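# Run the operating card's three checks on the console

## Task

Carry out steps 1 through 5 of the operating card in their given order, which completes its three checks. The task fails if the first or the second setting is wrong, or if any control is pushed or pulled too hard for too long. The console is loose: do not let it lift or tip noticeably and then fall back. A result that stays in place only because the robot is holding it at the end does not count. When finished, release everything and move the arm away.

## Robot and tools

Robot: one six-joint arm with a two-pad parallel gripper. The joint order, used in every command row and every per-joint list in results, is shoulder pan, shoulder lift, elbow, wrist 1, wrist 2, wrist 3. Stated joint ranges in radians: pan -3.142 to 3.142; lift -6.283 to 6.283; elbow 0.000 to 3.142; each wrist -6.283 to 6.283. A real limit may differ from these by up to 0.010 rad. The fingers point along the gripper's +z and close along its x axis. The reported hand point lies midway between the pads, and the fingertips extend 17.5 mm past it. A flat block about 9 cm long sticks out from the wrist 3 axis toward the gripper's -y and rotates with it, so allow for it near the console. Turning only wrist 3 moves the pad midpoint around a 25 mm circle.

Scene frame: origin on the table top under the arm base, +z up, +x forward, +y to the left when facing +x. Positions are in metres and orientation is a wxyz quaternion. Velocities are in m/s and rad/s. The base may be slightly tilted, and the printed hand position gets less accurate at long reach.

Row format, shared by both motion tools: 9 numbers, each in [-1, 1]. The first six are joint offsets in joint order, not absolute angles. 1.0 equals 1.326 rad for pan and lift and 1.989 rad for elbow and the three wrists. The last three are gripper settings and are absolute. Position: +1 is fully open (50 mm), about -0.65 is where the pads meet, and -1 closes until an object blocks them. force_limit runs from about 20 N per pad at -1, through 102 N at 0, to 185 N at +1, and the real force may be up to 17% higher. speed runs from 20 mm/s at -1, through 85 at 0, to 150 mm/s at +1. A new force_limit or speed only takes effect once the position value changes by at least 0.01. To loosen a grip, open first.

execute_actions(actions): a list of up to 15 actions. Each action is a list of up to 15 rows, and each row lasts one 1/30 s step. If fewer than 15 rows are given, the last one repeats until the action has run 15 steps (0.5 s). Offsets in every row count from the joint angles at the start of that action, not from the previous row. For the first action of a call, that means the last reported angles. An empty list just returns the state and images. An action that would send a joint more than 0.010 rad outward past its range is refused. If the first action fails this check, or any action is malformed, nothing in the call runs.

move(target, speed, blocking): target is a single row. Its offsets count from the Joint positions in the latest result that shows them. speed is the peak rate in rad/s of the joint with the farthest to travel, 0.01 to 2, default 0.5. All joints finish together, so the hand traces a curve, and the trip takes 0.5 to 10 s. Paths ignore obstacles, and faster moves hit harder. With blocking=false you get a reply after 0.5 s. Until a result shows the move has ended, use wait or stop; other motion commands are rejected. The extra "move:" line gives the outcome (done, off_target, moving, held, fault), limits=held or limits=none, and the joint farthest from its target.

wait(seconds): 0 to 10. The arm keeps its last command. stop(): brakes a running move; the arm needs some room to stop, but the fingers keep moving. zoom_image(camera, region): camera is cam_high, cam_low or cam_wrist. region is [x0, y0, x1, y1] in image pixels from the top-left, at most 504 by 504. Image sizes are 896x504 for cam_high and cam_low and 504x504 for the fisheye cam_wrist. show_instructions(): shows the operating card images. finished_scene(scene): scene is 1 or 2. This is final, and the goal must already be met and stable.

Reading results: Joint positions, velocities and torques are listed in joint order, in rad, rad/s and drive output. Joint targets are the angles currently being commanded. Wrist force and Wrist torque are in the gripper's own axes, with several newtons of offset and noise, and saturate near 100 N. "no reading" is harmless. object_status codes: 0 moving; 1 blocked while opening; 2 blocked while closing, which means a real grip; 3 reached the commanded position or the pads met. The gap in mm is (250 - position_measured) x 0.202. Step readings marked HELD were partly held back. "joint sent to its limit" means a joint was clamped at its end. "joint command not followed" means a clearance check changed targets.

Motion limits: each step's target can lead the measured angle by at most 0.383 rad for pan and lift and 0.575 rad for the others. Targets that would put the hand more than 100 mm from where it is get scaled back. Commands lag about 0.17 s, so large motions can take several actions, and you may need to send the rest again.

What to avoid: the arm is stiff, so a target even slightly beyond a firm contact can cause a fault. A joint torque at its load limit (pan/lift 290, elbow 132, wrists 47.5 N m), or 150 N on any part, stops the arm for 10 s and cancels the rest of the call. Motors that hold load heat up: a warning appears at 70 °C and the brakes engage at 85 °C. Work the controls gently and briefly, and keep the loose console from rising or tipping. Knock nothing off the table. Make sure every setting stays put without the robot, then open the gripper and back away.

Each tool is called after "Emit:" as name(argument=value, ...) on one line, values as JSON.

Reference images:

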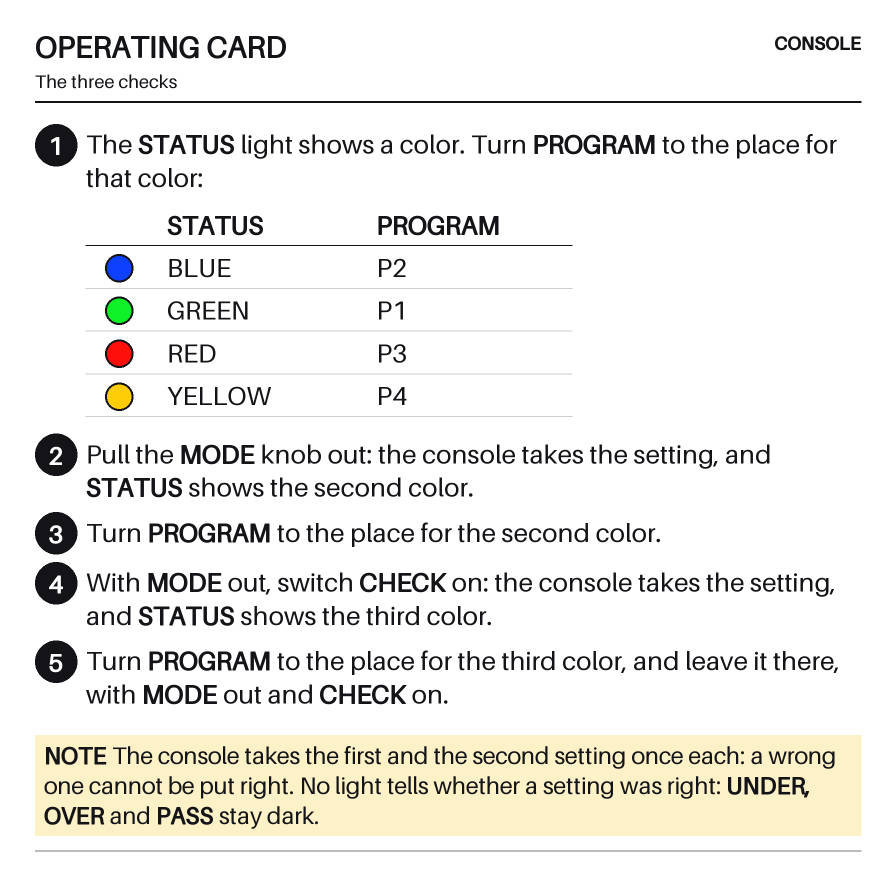

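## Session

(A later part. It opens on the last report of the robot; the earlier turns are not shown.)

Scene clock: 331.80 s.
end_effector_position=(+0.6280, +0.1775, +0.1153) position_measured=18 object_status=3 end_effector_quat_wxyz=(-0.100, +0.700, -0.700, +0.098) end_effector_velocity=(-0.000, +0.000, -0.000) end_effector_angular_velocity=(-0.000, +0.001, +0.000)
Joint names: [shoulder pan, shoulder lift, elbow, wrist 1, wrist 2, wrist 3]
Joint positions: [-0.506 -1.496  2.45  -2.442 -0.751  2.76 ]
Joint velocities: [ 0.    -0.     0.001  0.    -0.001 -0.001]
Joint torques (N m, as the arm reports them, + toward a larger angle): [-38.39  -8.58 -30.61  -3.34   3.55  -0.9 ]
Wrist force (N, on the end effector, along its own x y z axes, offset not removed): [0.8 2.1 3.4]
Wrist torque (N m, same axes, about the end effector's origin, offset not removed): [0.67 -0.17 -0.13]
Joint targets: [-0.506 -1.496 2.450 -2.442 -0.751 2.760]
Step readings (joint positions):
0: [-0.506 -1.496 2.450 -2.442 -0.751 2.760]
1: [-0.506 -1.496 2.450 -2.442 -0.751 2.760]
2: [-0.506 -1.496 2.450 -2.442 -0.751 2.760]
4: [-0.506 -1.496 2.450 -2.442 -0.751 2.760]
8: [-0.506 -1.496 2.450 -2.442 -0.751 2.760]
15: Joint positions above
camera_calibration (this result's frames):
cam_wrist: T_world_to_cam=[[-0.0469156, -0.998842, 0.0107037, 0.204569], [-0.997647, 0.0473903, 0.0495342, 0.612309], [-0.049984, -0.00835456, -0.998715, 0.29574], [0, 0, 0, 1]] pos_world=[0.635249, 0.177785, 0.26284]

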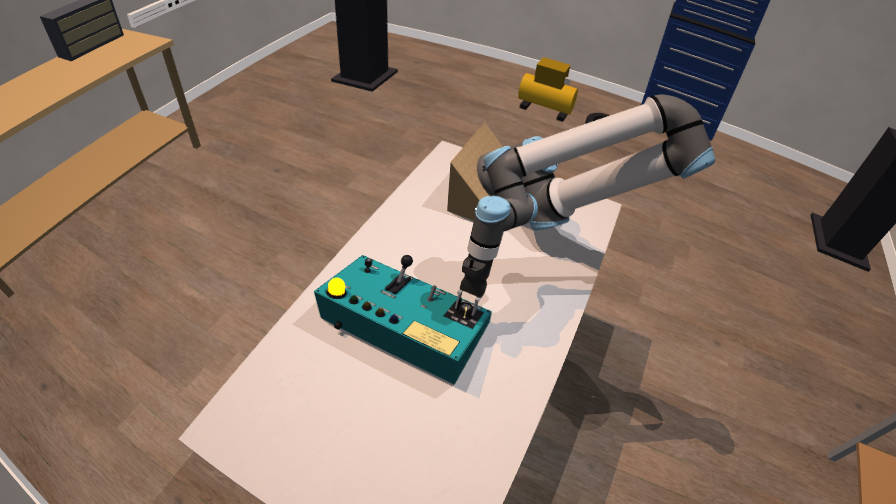

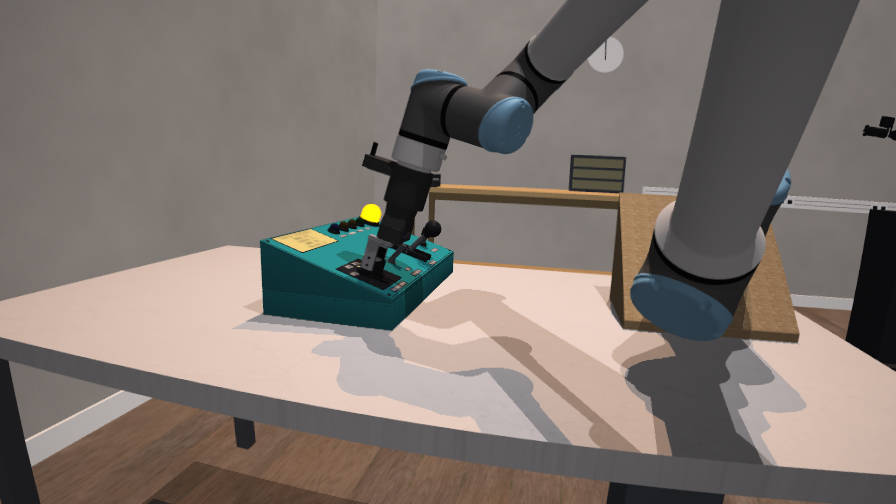

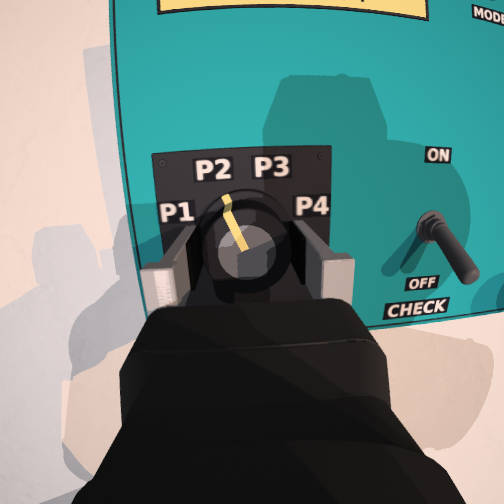

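Emit:
execute_actions(actions=[[[-0.00038,0.00039,0.00003,0,0,-0.0004,0.9,-0.6,0]],[[0,0,0,0,0,0,-1,-0.6,-0.7]]])

Emit:
move(target=[0.00994,-0.00739,-0.00264,0.00048,0.00051,0.20713,-1,-0.6,-0.7], speed=0.4)

Scene clock: 438.53 s.
end_effector_position=(+0.6280, +0.1771, +0.1153) position_measured=38 object_status=2 end_effector_quat_wxyz=(-0.100, +0.700, -0.700, +0.098) end_effector_velocity=(+0.000, +0.001, -0.000) end_effector_angular_velocity=(+0.001, -0.000, +0.002)
Joint names: [shoulder pan, shoulder lift, elbow, wrist 1, wrist 2, wrist 3]
Joint positions: [-0.507 -1.495  2.45  -2.442 -0.751  2.759]
Joint velocities: [ 0.001  0.    -0.    -0.     0.001 -0.002]
Joint torques (N m, as the arm reports them, + toward a larger angle): [-45.23  -1.26 -27.14  -3.15   2.4   -0.84]
Wrist force (N, on the end effector, along its own x y z axes, offset not removed): [-1.0 2.9 -0.4]
Wrist torque (N m, same axes, about the end effector's origin, offset not removed): [0.67 0.35 0.12]
Joint targets: [-0.507 -1.495 2.450 -2.442 -0.751 2.759]
Step readings (joint positions; steps 1 to 15: 1st action; 16 to 30: 2nd action):
0: [-0.506 -1.496 2.450 -2.442 -0.751 2.760]
1: [-0.506 -1.496 2.450 -2.442 -0.751 2.760]
2: [-0.506 -1.496 2.450 -2.442 -0.751 2.760]
4: [-0.506 -1.495 2.450 -2.442 -0.751 2.759]
8: [-0.507 -1.495 2.450 -2.442 -0.751 2.759]
15: [-0.507 -1.495 2.450 -2.442 -0.751 2.759]
16: [-0.507 -1.495 2.450 -2.442 -0.751 2.759]
17: [-0.507 -1.495 2.450 -2.442 -0.751 2.759]
19: [-0.507 -1.495 2.450 -2.442 -0.751 2.759]
23: [-0.507 -1.495 2.450 -2.442 -0.751 2.759]
30: Joint positions above
camera_calibration (this result's frames):
cam_wrist: T_world_to_cam=[[-0.0468487, -0.998845, 0.0106794, 0.204168], [-0.997651, 0.0473223, 0.0495305, 0.612345], [-0.0499787, -0.00833389, -0.998716, 0.295734], [0, 0, 0, 1]] pos_world=[0.635252, 0.17742, 0.262844]

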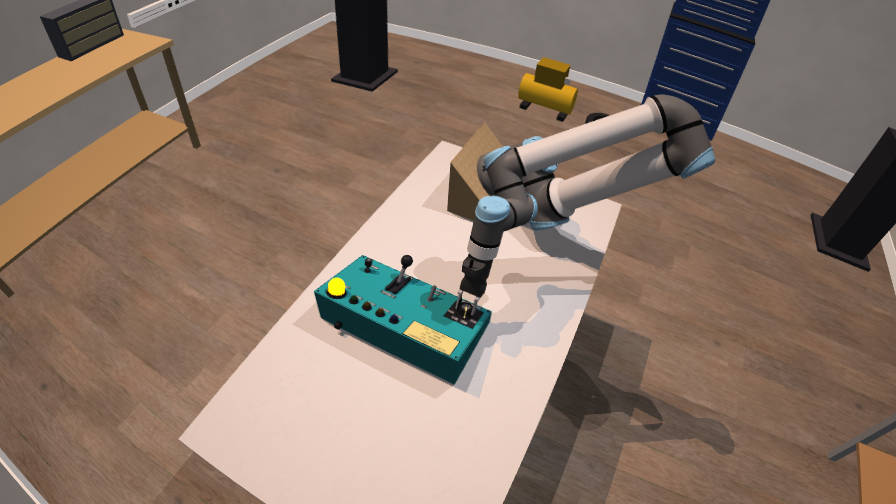

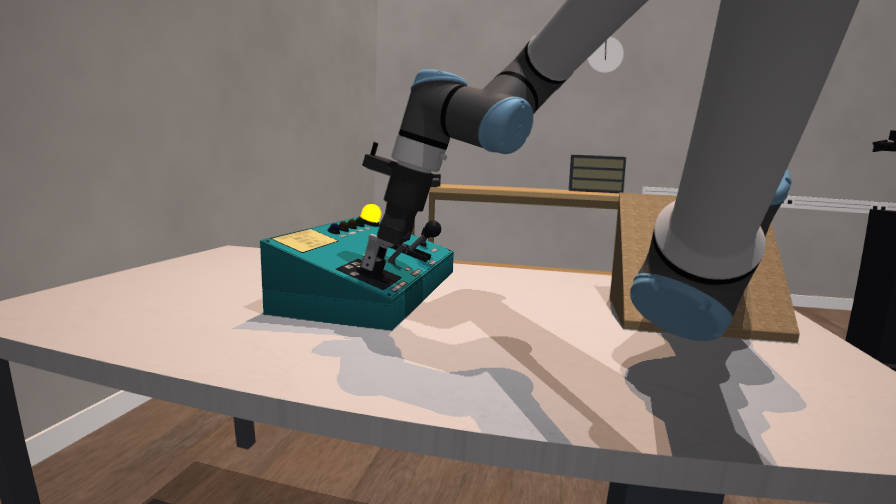

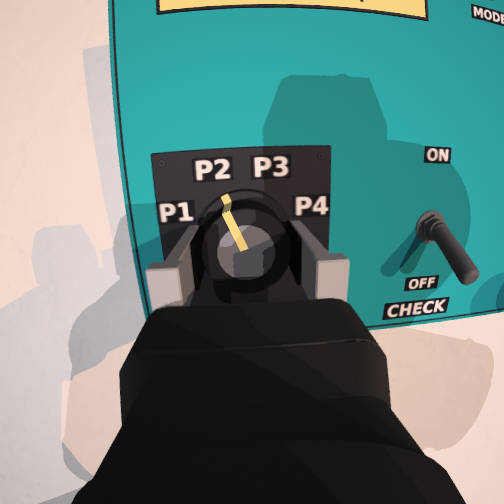

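Scene clock: 440.30 s.
end_effector_position=(+0.6280, +0.1771, +0.1153) position_measured=38 object_status=2 end_effector_quat_wxyz=(+0.118, -0.550, +0.823, -0.076) end_effector_velocity=(-0.000, +0.001, -0.001) end_effector_angular_velocity=(+0.003, +0.001, -0.005)
Joint names: [shoulder pan, shoulder lift, elbow, wrist 1, wrist 2, wrist 3]
Joint positions: [-0.493 -1.505  2.445 -2.441 -0.75   3.171]
Joint velocities: [ 0.001 -0.     0.     0.001  0.001  0.005]
Joint torques (N m, as the arm reports them, + toward a larger angle): [-17.5  -24.89 -42.52  -0.68   4.19   3.51]
Wrist force (N, on the end effector, along its own x y z axes, offset not removed): [1.2 -4.9 0.9]
Wrist torque (N m, same axes, about the end effector's origin, offset not removed): [-0.14 -0.30 0.04]
Joint targets: [-0.493 -1.505 2.445 -2.441 -0.750 3.171]
move: done; limits=none; farthest joint: the shoulder pan, 0.000 radians from its target (0.013 radians at the start)
camera_calibration (this result's frames):
cam_wrist: T_world_to_cam=[[-0.410739, -0.906896, -0.093982, 0.428458], [-0.911231, 0.40483, 0.0759649, 0.491719], [-0.0308456, 0.116841, -0.992672, 0.260859], [0, 0, 0, 1]] pos_world=[0.6321, 0.159026, 0.261862]

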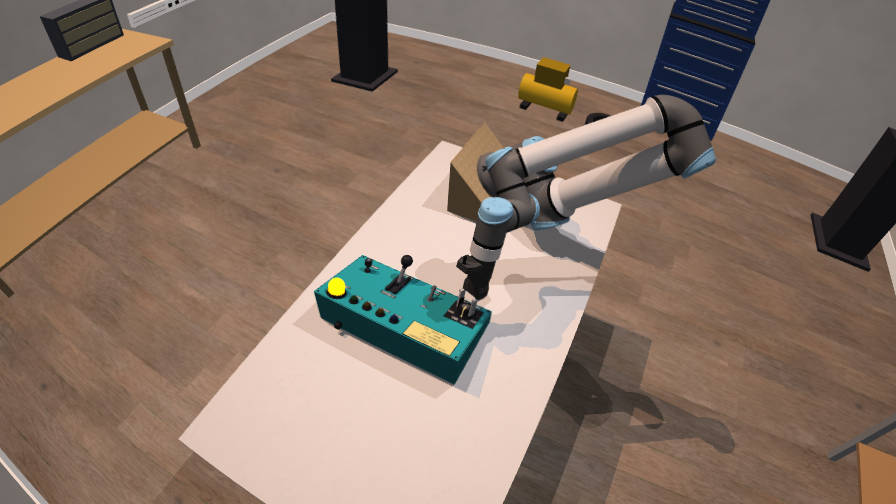

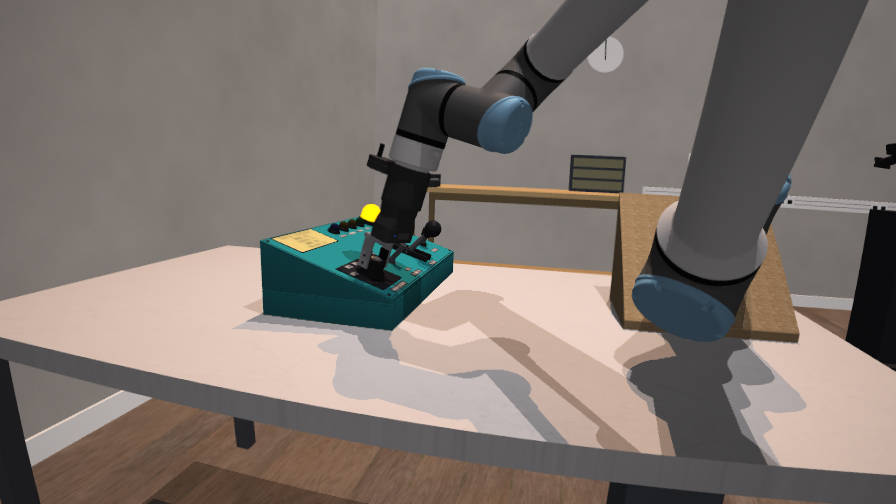

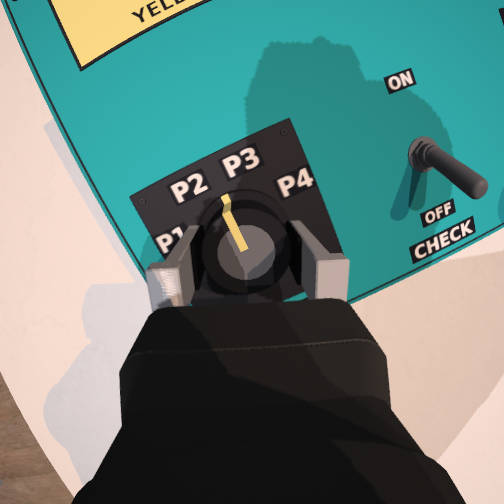

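Works well. Continue.

Emit:
move(target=[0.00975,-0.00235,-0.00583,0.00042,0.0004,0.20696,-1,-0.6,-0.7], speed=0.6)

Emit:
move(target=[0.0079,0.00293,-0.00807,0.00045,0.00026,0.20516,-1,-0.6,-0.7], speed=0.6)

Scene clock: 455.33 s.
end_effector_position=(+0.6280, +0.1771, +0.1153) position_measured=38 object_status=2 end_effector_quat_wxyz=(+0.130, -0.379, +0.915, -0.052) end_effector_velocity=(+0.001, -0.001, +0.001) end_effector_angular_velocity=(-0.000, -0.001, -0.005)
Joint names: [shoulder pan, shoulder lift, elbow, wrist 1, wrist 2, wrist 3]
Joint positions: [-0.481 -1.508  2.433 -2.44  -0.749  3.582]
Joint velocities: [-0.002  0.    -0.001  0.001 -0.001  0.004]
Joint torques (N m, as the arm reports them, + toward a larger angle): [-19.02 -29.49 -45.3   -1.34   5.63   3.04]
Wrist force (N, on the end effector, along its own x y z axes, offset not removed): [5.3 -12.2 9.7]
Wrist torque (N m, same axes, about the end effector's origin, offset not removed): [-0.32 -1.11 -0.01]
Joint targets: [-0.481 -1.508 2.433 -2.440 -0.749 3.582]
move: done; limits=none; farthest joint: the wrist 3, 0.001 radians from its target (0.412 radians at the start)
camera_calibration (this result's frames):
cam_wrist: T_world_to_cam=[[-0.713305, -0.677251, -0.180352, 0.587749], [-0.700086, 0.700571, 0.13813, 0.299591], [0.0328009, 0.224791, -0.973855, 0.199619], [0, 0, 0, 1]] pos_world=[0.622437, 0.143297, 0.259019]

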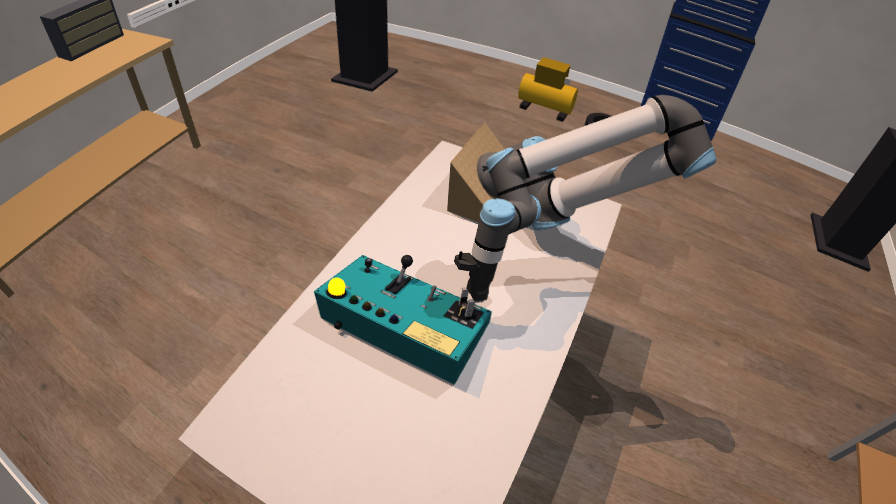

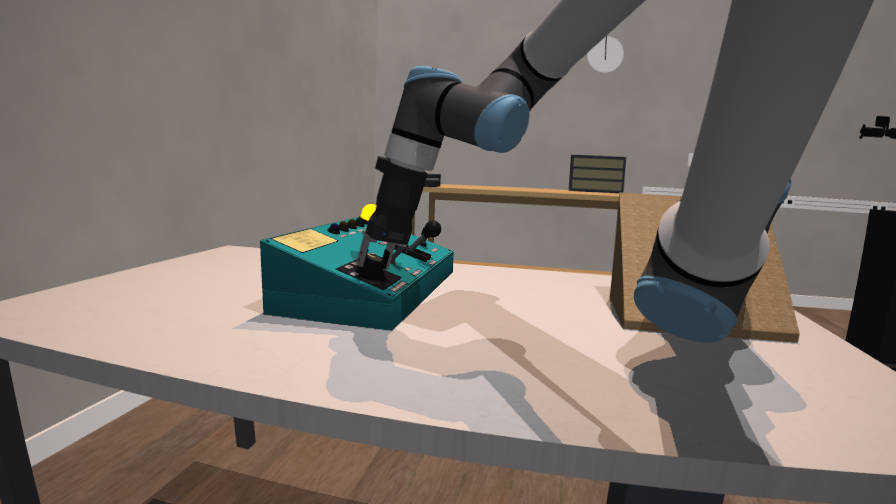

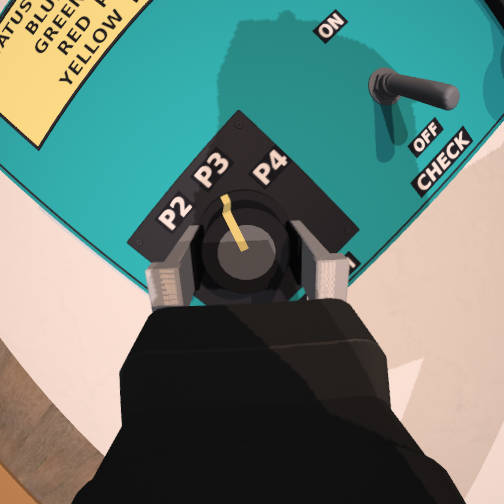

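Scene clock: 456.80 s.
end_effector_position=(+0.6280, +0.1771, +0.1153) position_measured=38 object_status=2 end_effector_quat_wxyz=(+0.138, -0.194, +0.971, -0.025) end_effector_velocity=(+0.001, +0.001, +0.000) end_effector_angular_velocity=(+0.001, -0.000, -0.001)
Joint names: [shoulder pan, shoulder lift, elbow, wrist 1, wrist 2, wrist 3]
Joint positions: [-0.47  -1.504  2.417 -2.439 -0.749  3.989]
Joint velocities: [ 0.001  0.    -0.001 -0.     0.     0.003]
Joint torques (N m, as the arm reports them, + toward a larger angle): [-21.45  -2.91 -47.21  -1.29   6.14   2.87]
Wrist force (N, on the end effector, along its own x y z axes, offset not removed): [3.6 -13.9 6.8]
Wrist torque (N m, same axes, about the end effector's origin, offset not removed): [-0.41 -1.18 0.06]
Joint targets: [-0.470 -1.504 2.417 -2.439 -0.749 3.990]
move: done; limits=none; farthest joint: the wrist 3, 0.001 radians from its target (0.408 radians at the start)
camera_calibration (this result's frames):
cam_wrist: T_world_to_cam=[[-0.908725, -0.344701, -0.235373, 0.657923], [-0.396204, 0.889754, 0.226626, 0.0650732], [0.131306, 0.299197, -0.945114, 0.121281], [0, 0, 0, 1]] pos_world=[0.607728, 0.1326, 0.254734]

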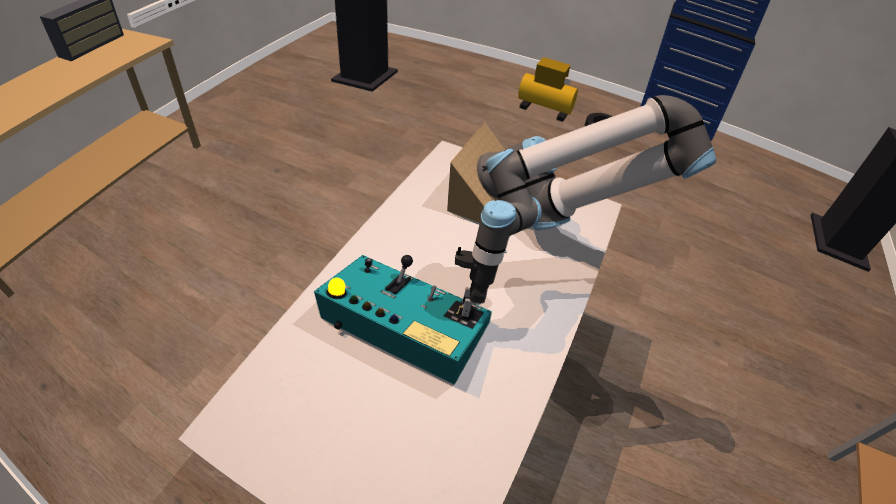

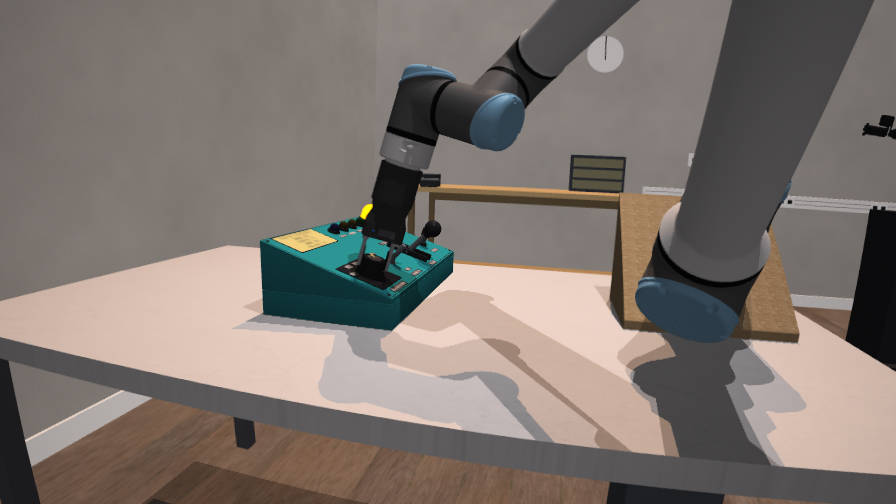

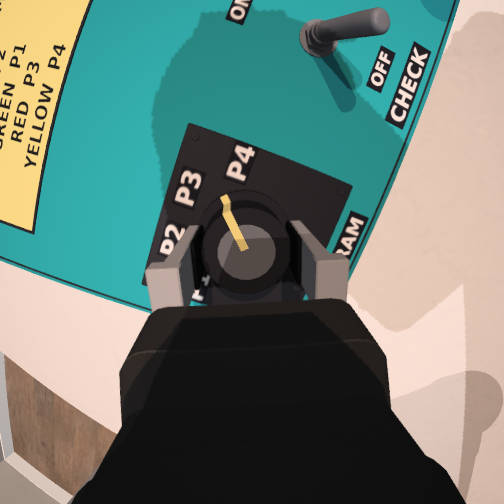

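Emit:
move(target=[0.00483,0.00748,-0.00902,0.00057,0.00013,0.20216,-1,-0.6,-0.7], speed=0.6)

Emit:
execute_actions(actions=[[[0,0,0,0,0,0,1,-0.6,0]]])

Scene clock: 465.40 s.
end_effector_position=(+0.6280, +0.1770, +0.1153) position_measured=38 object_status=2 end_effector_quat_wxyz=(+0.140, -0.001, +0.990, +0.002) end_effector_velocity=(-0.000, -0.000, +0.000) end_effector_angular_velocity=(+0.001, -0.000, -0.004)
Joint names: [shoulder pan, shoulder lift, elbow, wrist 1, wrist 2, wrist 3]
Joint positions: [-0.464 -1.494  2.399 -2.438 -0.748  4.391]
Joint velocities: [-0.    -0.     0.    -0.    -0.     0.004]
Joint torques (N m, as the arm reports them, + toward a larger angle): [-18.79  -3.89 -47.63  -0.92   4.77   3.02]
Wrist force (N, on the end effector, along its own x y z axes, offset not removed): [0.4 -16.7 1.7]
Wrist torque (N m, same axes, about the end effector's origin, offset not removed): [-0.52 -1.12 0.12]
Joint targets: [-0.464 -1.494 2.399 -2.438 -0.748 4.391]
move: done; limits=none; farthest joint: the shoulder pan, 0.000 radians from its target (0.006 radians at the start)
camera_calibration (this result's frames):
cam_wrist: T_world_to_cam=[[-0.96724, 0.0402065, -0.250659, 0.628274], [-0.0457736, 0.943574, 0.327983, -0.176184], [0.249702, 0.328712, -0.910822, 0.0377609], [0, 0, 0, 1]] pos_world=[0.590198, 0.12857, 0.249662]

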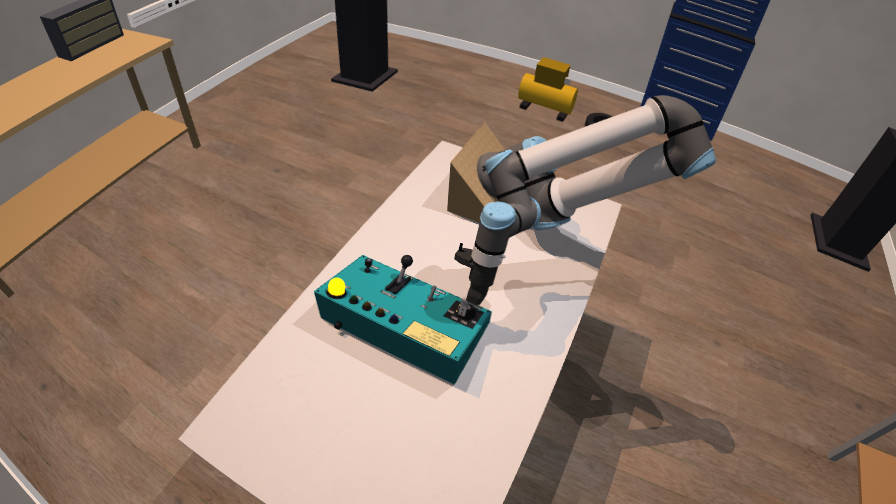

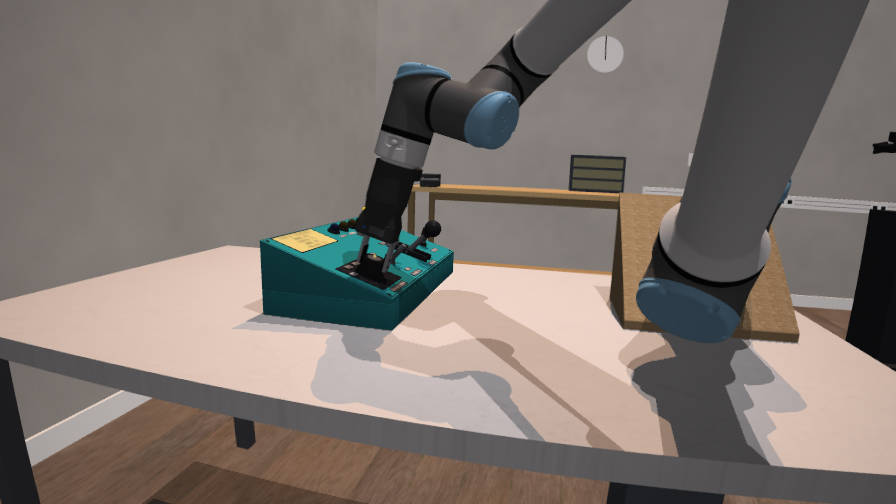

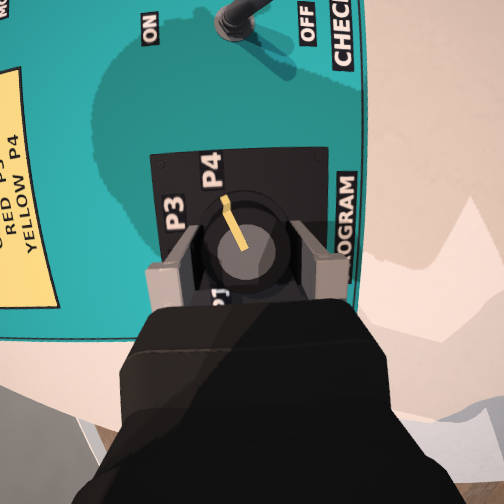

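Scene clock: 465.90 s.
end_effector_position=(+0.6281, +0.1771, +0.1153) position_measured=3 object_status=3 end_effector_quat_wxyz=(+0.140, -0.001, +0.990, +0.002) end_effector_velocity=(-0.001, +0.000, -0.000) end_effector_angular_velocity=(-0.000, -0.000, -0.000)
Joint names: [shoulder pan, shoulder lift, elbow, wrist 1, wrist 2, wrist 3]
Joint positions: [-0.464 -1.494  2.399 -2.438 -0.748  4.391]
Joint velocities: [-0.    -0.001  0.001 -0.    -0.     0.   ]
Joint torques (N m, as the arm reports them, + toward a larger angle): [-34.13  -4.5  -27.45  -3.15   1.46  -1.55]
Wrist force (N, on the end effector, along its own x y z axes, offset not removed): [0.4 2.0 1.0]
Wrist torque (N m, same axes, about the end effector's origin, offset not removed): [0.40 -0.34 -0.09]
Joint targets: [-0.464 -1.494 2.399 -2.438 -0.748 4.391]
Step readings (joint positions):
0: [-0.464 -1.494 2.399 -2.438 -0.748 4.391]
1: [-0.464 -1.494 2.399 -2.438 -0.748 4.391]
2: [-0.464 -1.494 2.399 -2.438 -0.748 4.391]
4: [-0.464 -1.494 2.399 -2.438 -0.748 4.391]
8: [-0.464 -1.494 2.399 -2.438 -0.748 4.391]
15: Joint positions above
camera_calibration (this result's frames):
cam_wrist: T_world_to_cam=[[-0.967231, 0.0402342, -0.250691, 0.628328], [-0.0457769, 0.94355, 0.328052, -0.176244], [0.249739, 0.328778, -0.910788, 0.037721], [0, 0, 0, 1]] pos_world=[0.59025, 0.128613, 0.249689]

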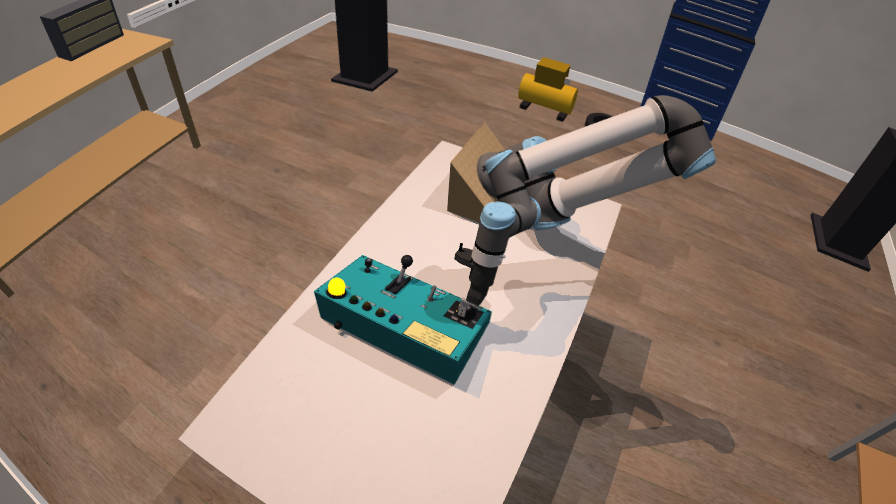

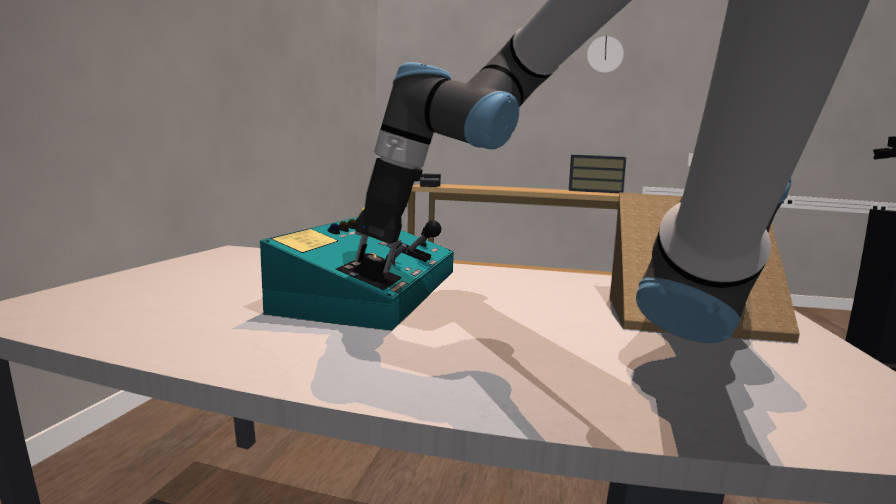

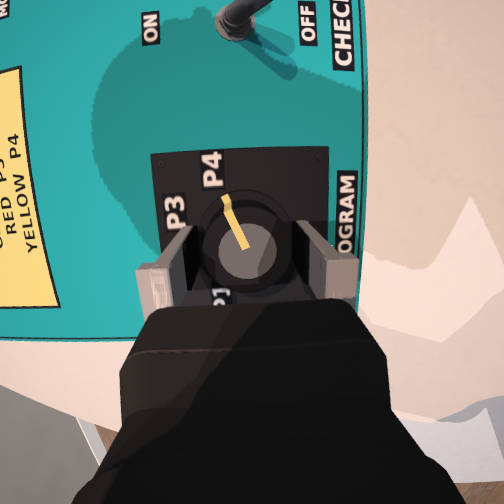

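Emit:
move(target=[-0.03199,-0.04235,-0.00457,0.05562,-0.00127,-0.03119,1,-0.6,0], speed=0.3)

Emit:
move(target=[-0.28473,0.11379,-0.04342,0.14851,-0.05059,-0.25671,1,-0.6,0], speed=0.6)

Scene clock: 534.63 s.
end_effector_position=(+0.6198, +0.1769, +0.1439) position_measured=3 object_status=3 end_effector_quat_wxyz=(+0.140, -0.001, +0.990, +0.002) end_effector_velocity=(+0.000, -0.000, +0.001) end_effector_angular_velocity=(-0.001, -0.001, +0.000)
Joint names: [shoulder pan, shoulder lift, elbow, wrist 1, wrist 2, wrist 3]
Joint positions: [-0.506 -1.55   2.39  -2.328 -0.751  4.329]
Joint velocities: [-0.002 -0.002 -0.001  0.003 -0.001 -0.002]
Joint torques (N m, as the arm reports them, + toward a larger angle): [-49.18 -21.61 -44.    -0.71  -3.51  -1.22]
Wrist force (N, on the end effector, along its own x y z axes, offset not removed): [-4.4 1.5 2.8]
Wrist torque (N m, same axes, about the end effector's origin, offset not removed): [0.43 0.58 0.00]
Joint targets: [-0.506 -1.550 2.390 -2.328 -0.751 4.329]
move: done; limits=none; farthest joint: the wrist 1, 0.001 radians from its target (0.111 radians at the start)
camera_calibration (this result's frames):
cam_wrist: T_world_to_cam=[[-0.96721, 0.0402693, -0.250766, 0.627534], [-0.0457681, 0.943551, 0.328049, -0.185784], [0.249821, 0.328769, -0.910769, 0.0658247], [0, 0, 0, 1]] pos_world=[0.582009, 0.128386, 0.278262]

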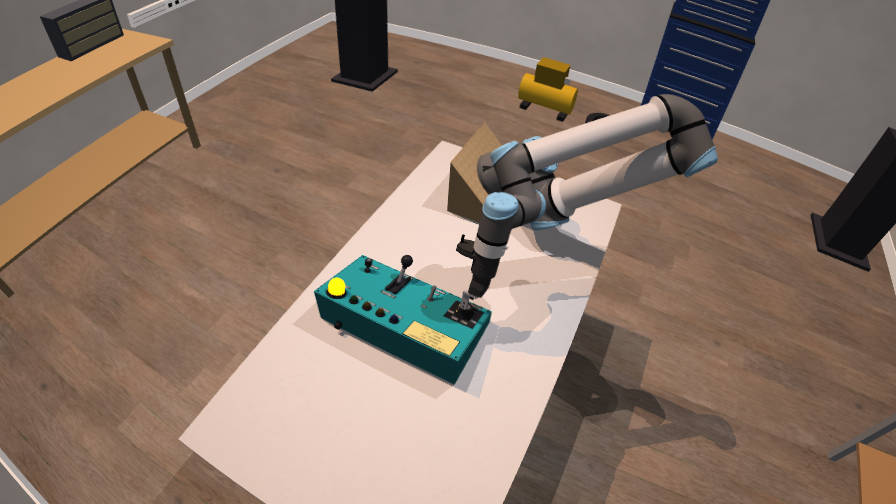

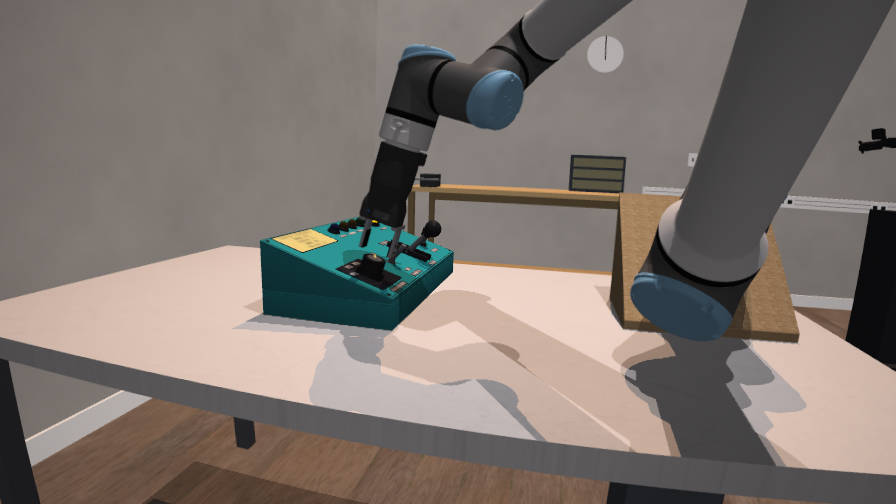

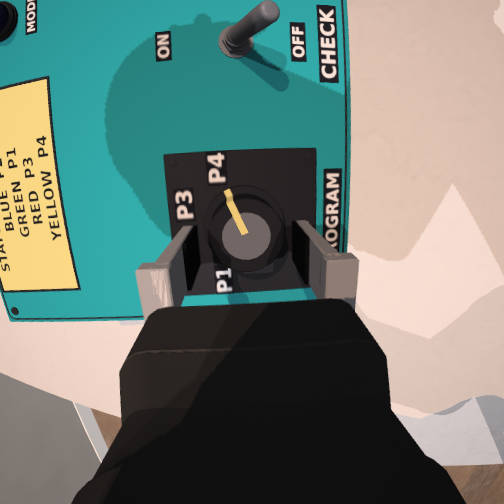

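Scene clock: 536.30 s.
end_effector_position=(+0.5902, -0.0399, +0.2546) position_measured=3 object_status=3 end_effector_quat_wxyz=(+0.140, -0.001, +0.990, +0.002) end_effector_velocity=(-0.000, -0.001, +0.001) end_effector_angular_velocity=(+0.001, +0.000, -0.002)
Joint names: [shoulder pan, shoulder lift, elbow, wrist 1, wrist 2, wrist 3]
Joint positions: [-0.883 -1.399  2.304 -2.033 -0.851  3.819]
Joint velocities: [-0.002  0.001 -0.001  0.002 -0.001 -0.   ]
Joint torques (N m, as the arm reports them, + toward a larger angle): [-59.76   4.56 -51.76  -1.04  -3.18  -1.63]
Wrist force (N, on the end effector, along its own x y z axes, offset not removed): [-1.7 -1.3 -3.1]
Wrist torque (N m, same axes, about the end effector's origin, offset not removed): [-0.35 0.16 0.11]
Joint targets: [-0.883 -1.399 2.304 -2.033 -0.851 3.819]
move: done; limits=none; farthest joint: the wrist 3, 0.001 radians from its target (0.511 radians at the start)
camera_calibration (this result's frames):
cam_wrist: T_world_to_cam=[[-0.967261, 0.0401814, -0.250581, 0.635307], [-0.0458258, 0.943501, 0.328185, -0.0189824], [0.24961, 0.328923, -0.910771, 0.245479], [0, 0, 0, 1]] pos_world=[0.552364, -0.0883613, 0.389]

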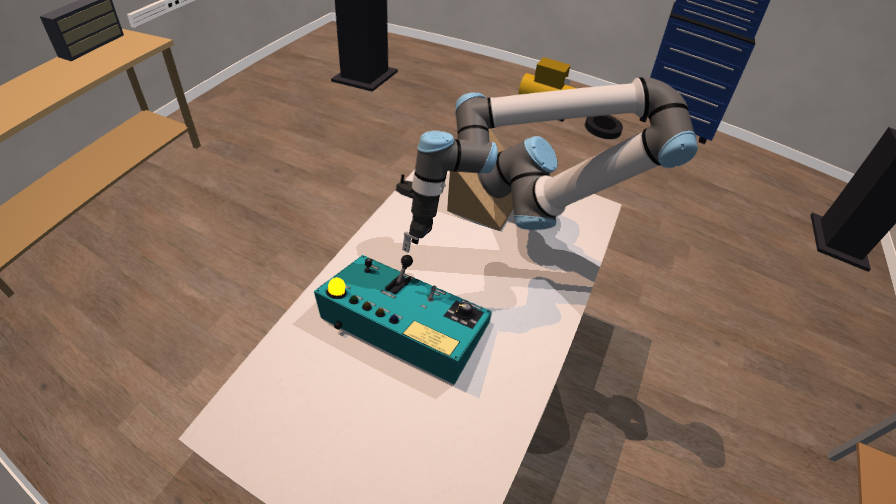

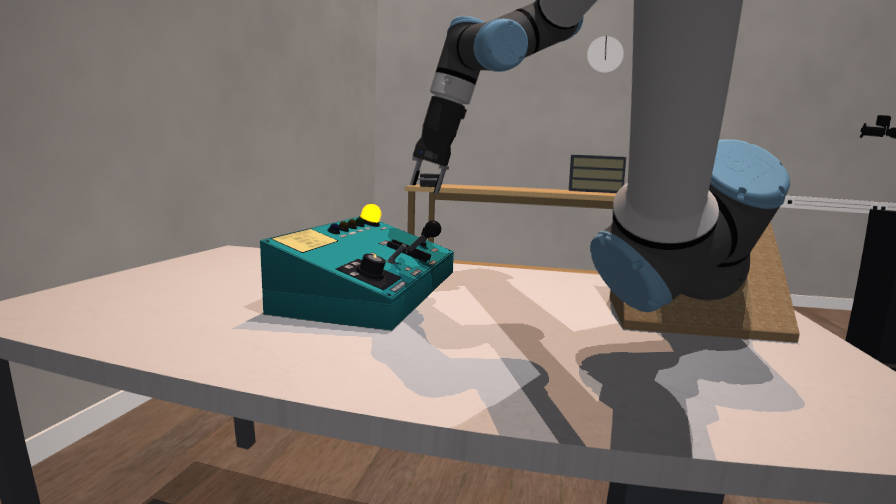

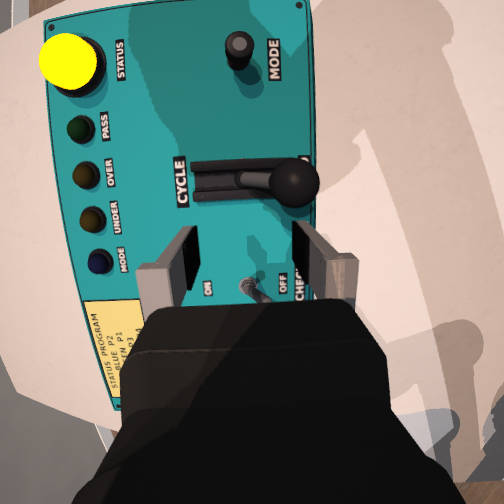

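Plenty of clearance (ball top ~0.17).

Emit:
move(target=[-0.02413,0.24938,-0.01902,-0.13475,-0.00706,-0.0191,1,-0.6,0], speed=0.5)

Emit:
zoom_image(camera="cam_wrist", region=[160, 130, 340, 310])

Emit:
zoom_image(camera="cam_high", region=[330, 220, 420, 300])

Scene clock: 546.27 s.
end_effector_position=(+0.6090, -0.1823, +0.1820) position_measured=3 object_status=3 end_effector_quat_wxyz=(+0.140, -0.001, +0.990, +0.002) end_effector_velocity=(-0.000, -0.001, -0.001) end_effector_angular_velocity=(+0.000, +0.000, -0.000)
Joint names: [shoulder pan, shoulder lift, elbow, wrist 1, wrist 2, wrist 3]
Joint positions: [-0.915 -1.069  2.266 -2.3   -0.865  3.781]
Joint velocities: [-0.     0.003 -0.    -0.002 -0.    -0.   ]
Joint torques (N m, as the arm reports them, + toward a larger angle): [-64.2  -13.43 -47.26  -7.71  -3.07  -1.28]
Wrist force (N, on the end effector, along its own x y z axes, offset not removed): [0.3 2.0 -0.3]
Wrist torque (N m, same axes, about the end effector's origin, offset not removed): [0.30 -0.20 -0.15]
Joint targets: [-0.915 -1.069 2.266 -2.301 -0.865 3.781]
move: done; limits=none; farthest joint: the shoulder lift, 0.001 radians from its target (0.331 radians at the start)
camera_calibration (this result's frames):
cam_wrist: T_world_to_cam=[[-0.967256, 0.0401511, -0.250606, 0.641027], [-0.0458572, 0.943509, 0.328159, 0.140178], [0.249625, 0.328906, -0.910774, 0.221444], [0, 0, 0, 1]] pos_world=[0.571187, -0.230832, 0.31633]

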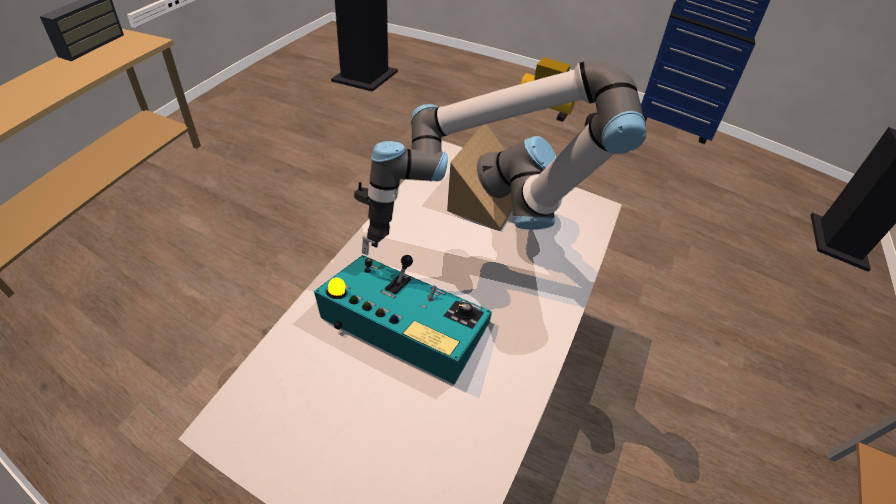

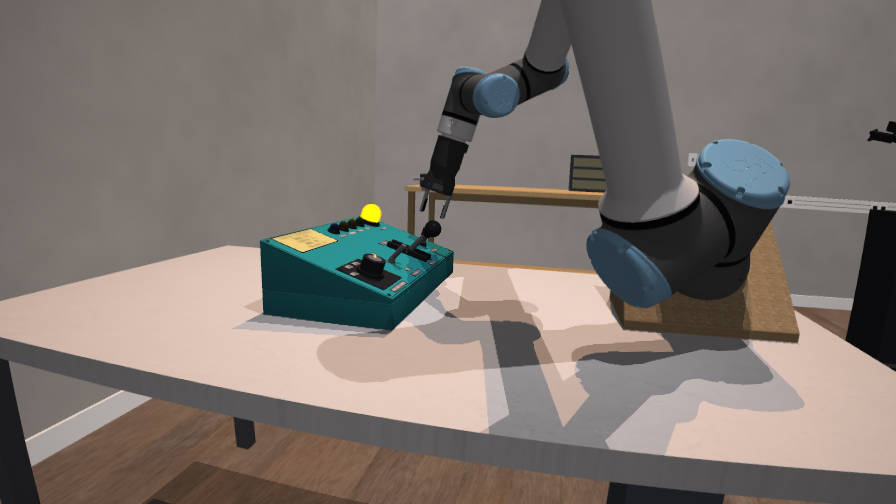

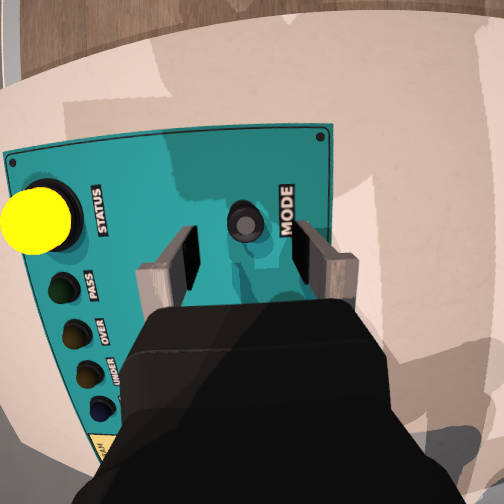

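Region (160, 130, 340, 310) of cam_wrist's 504x504 image, scaled by 2.800, with more detail than that image has.

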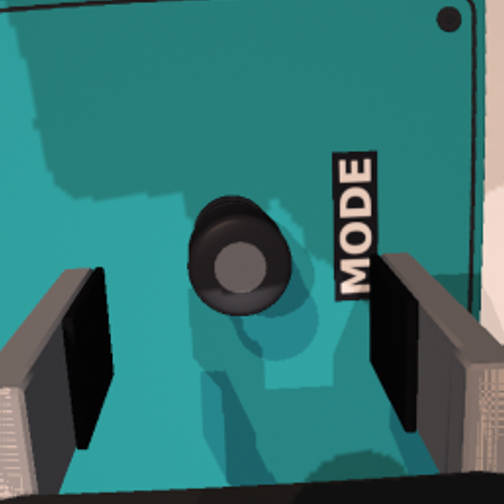

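Region (330, 220, 420, 300) of cam_high's 896x504 image, scaled by 5.600, with more detail than that image has.

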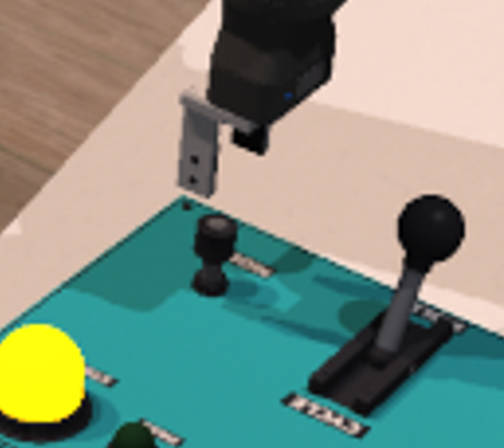

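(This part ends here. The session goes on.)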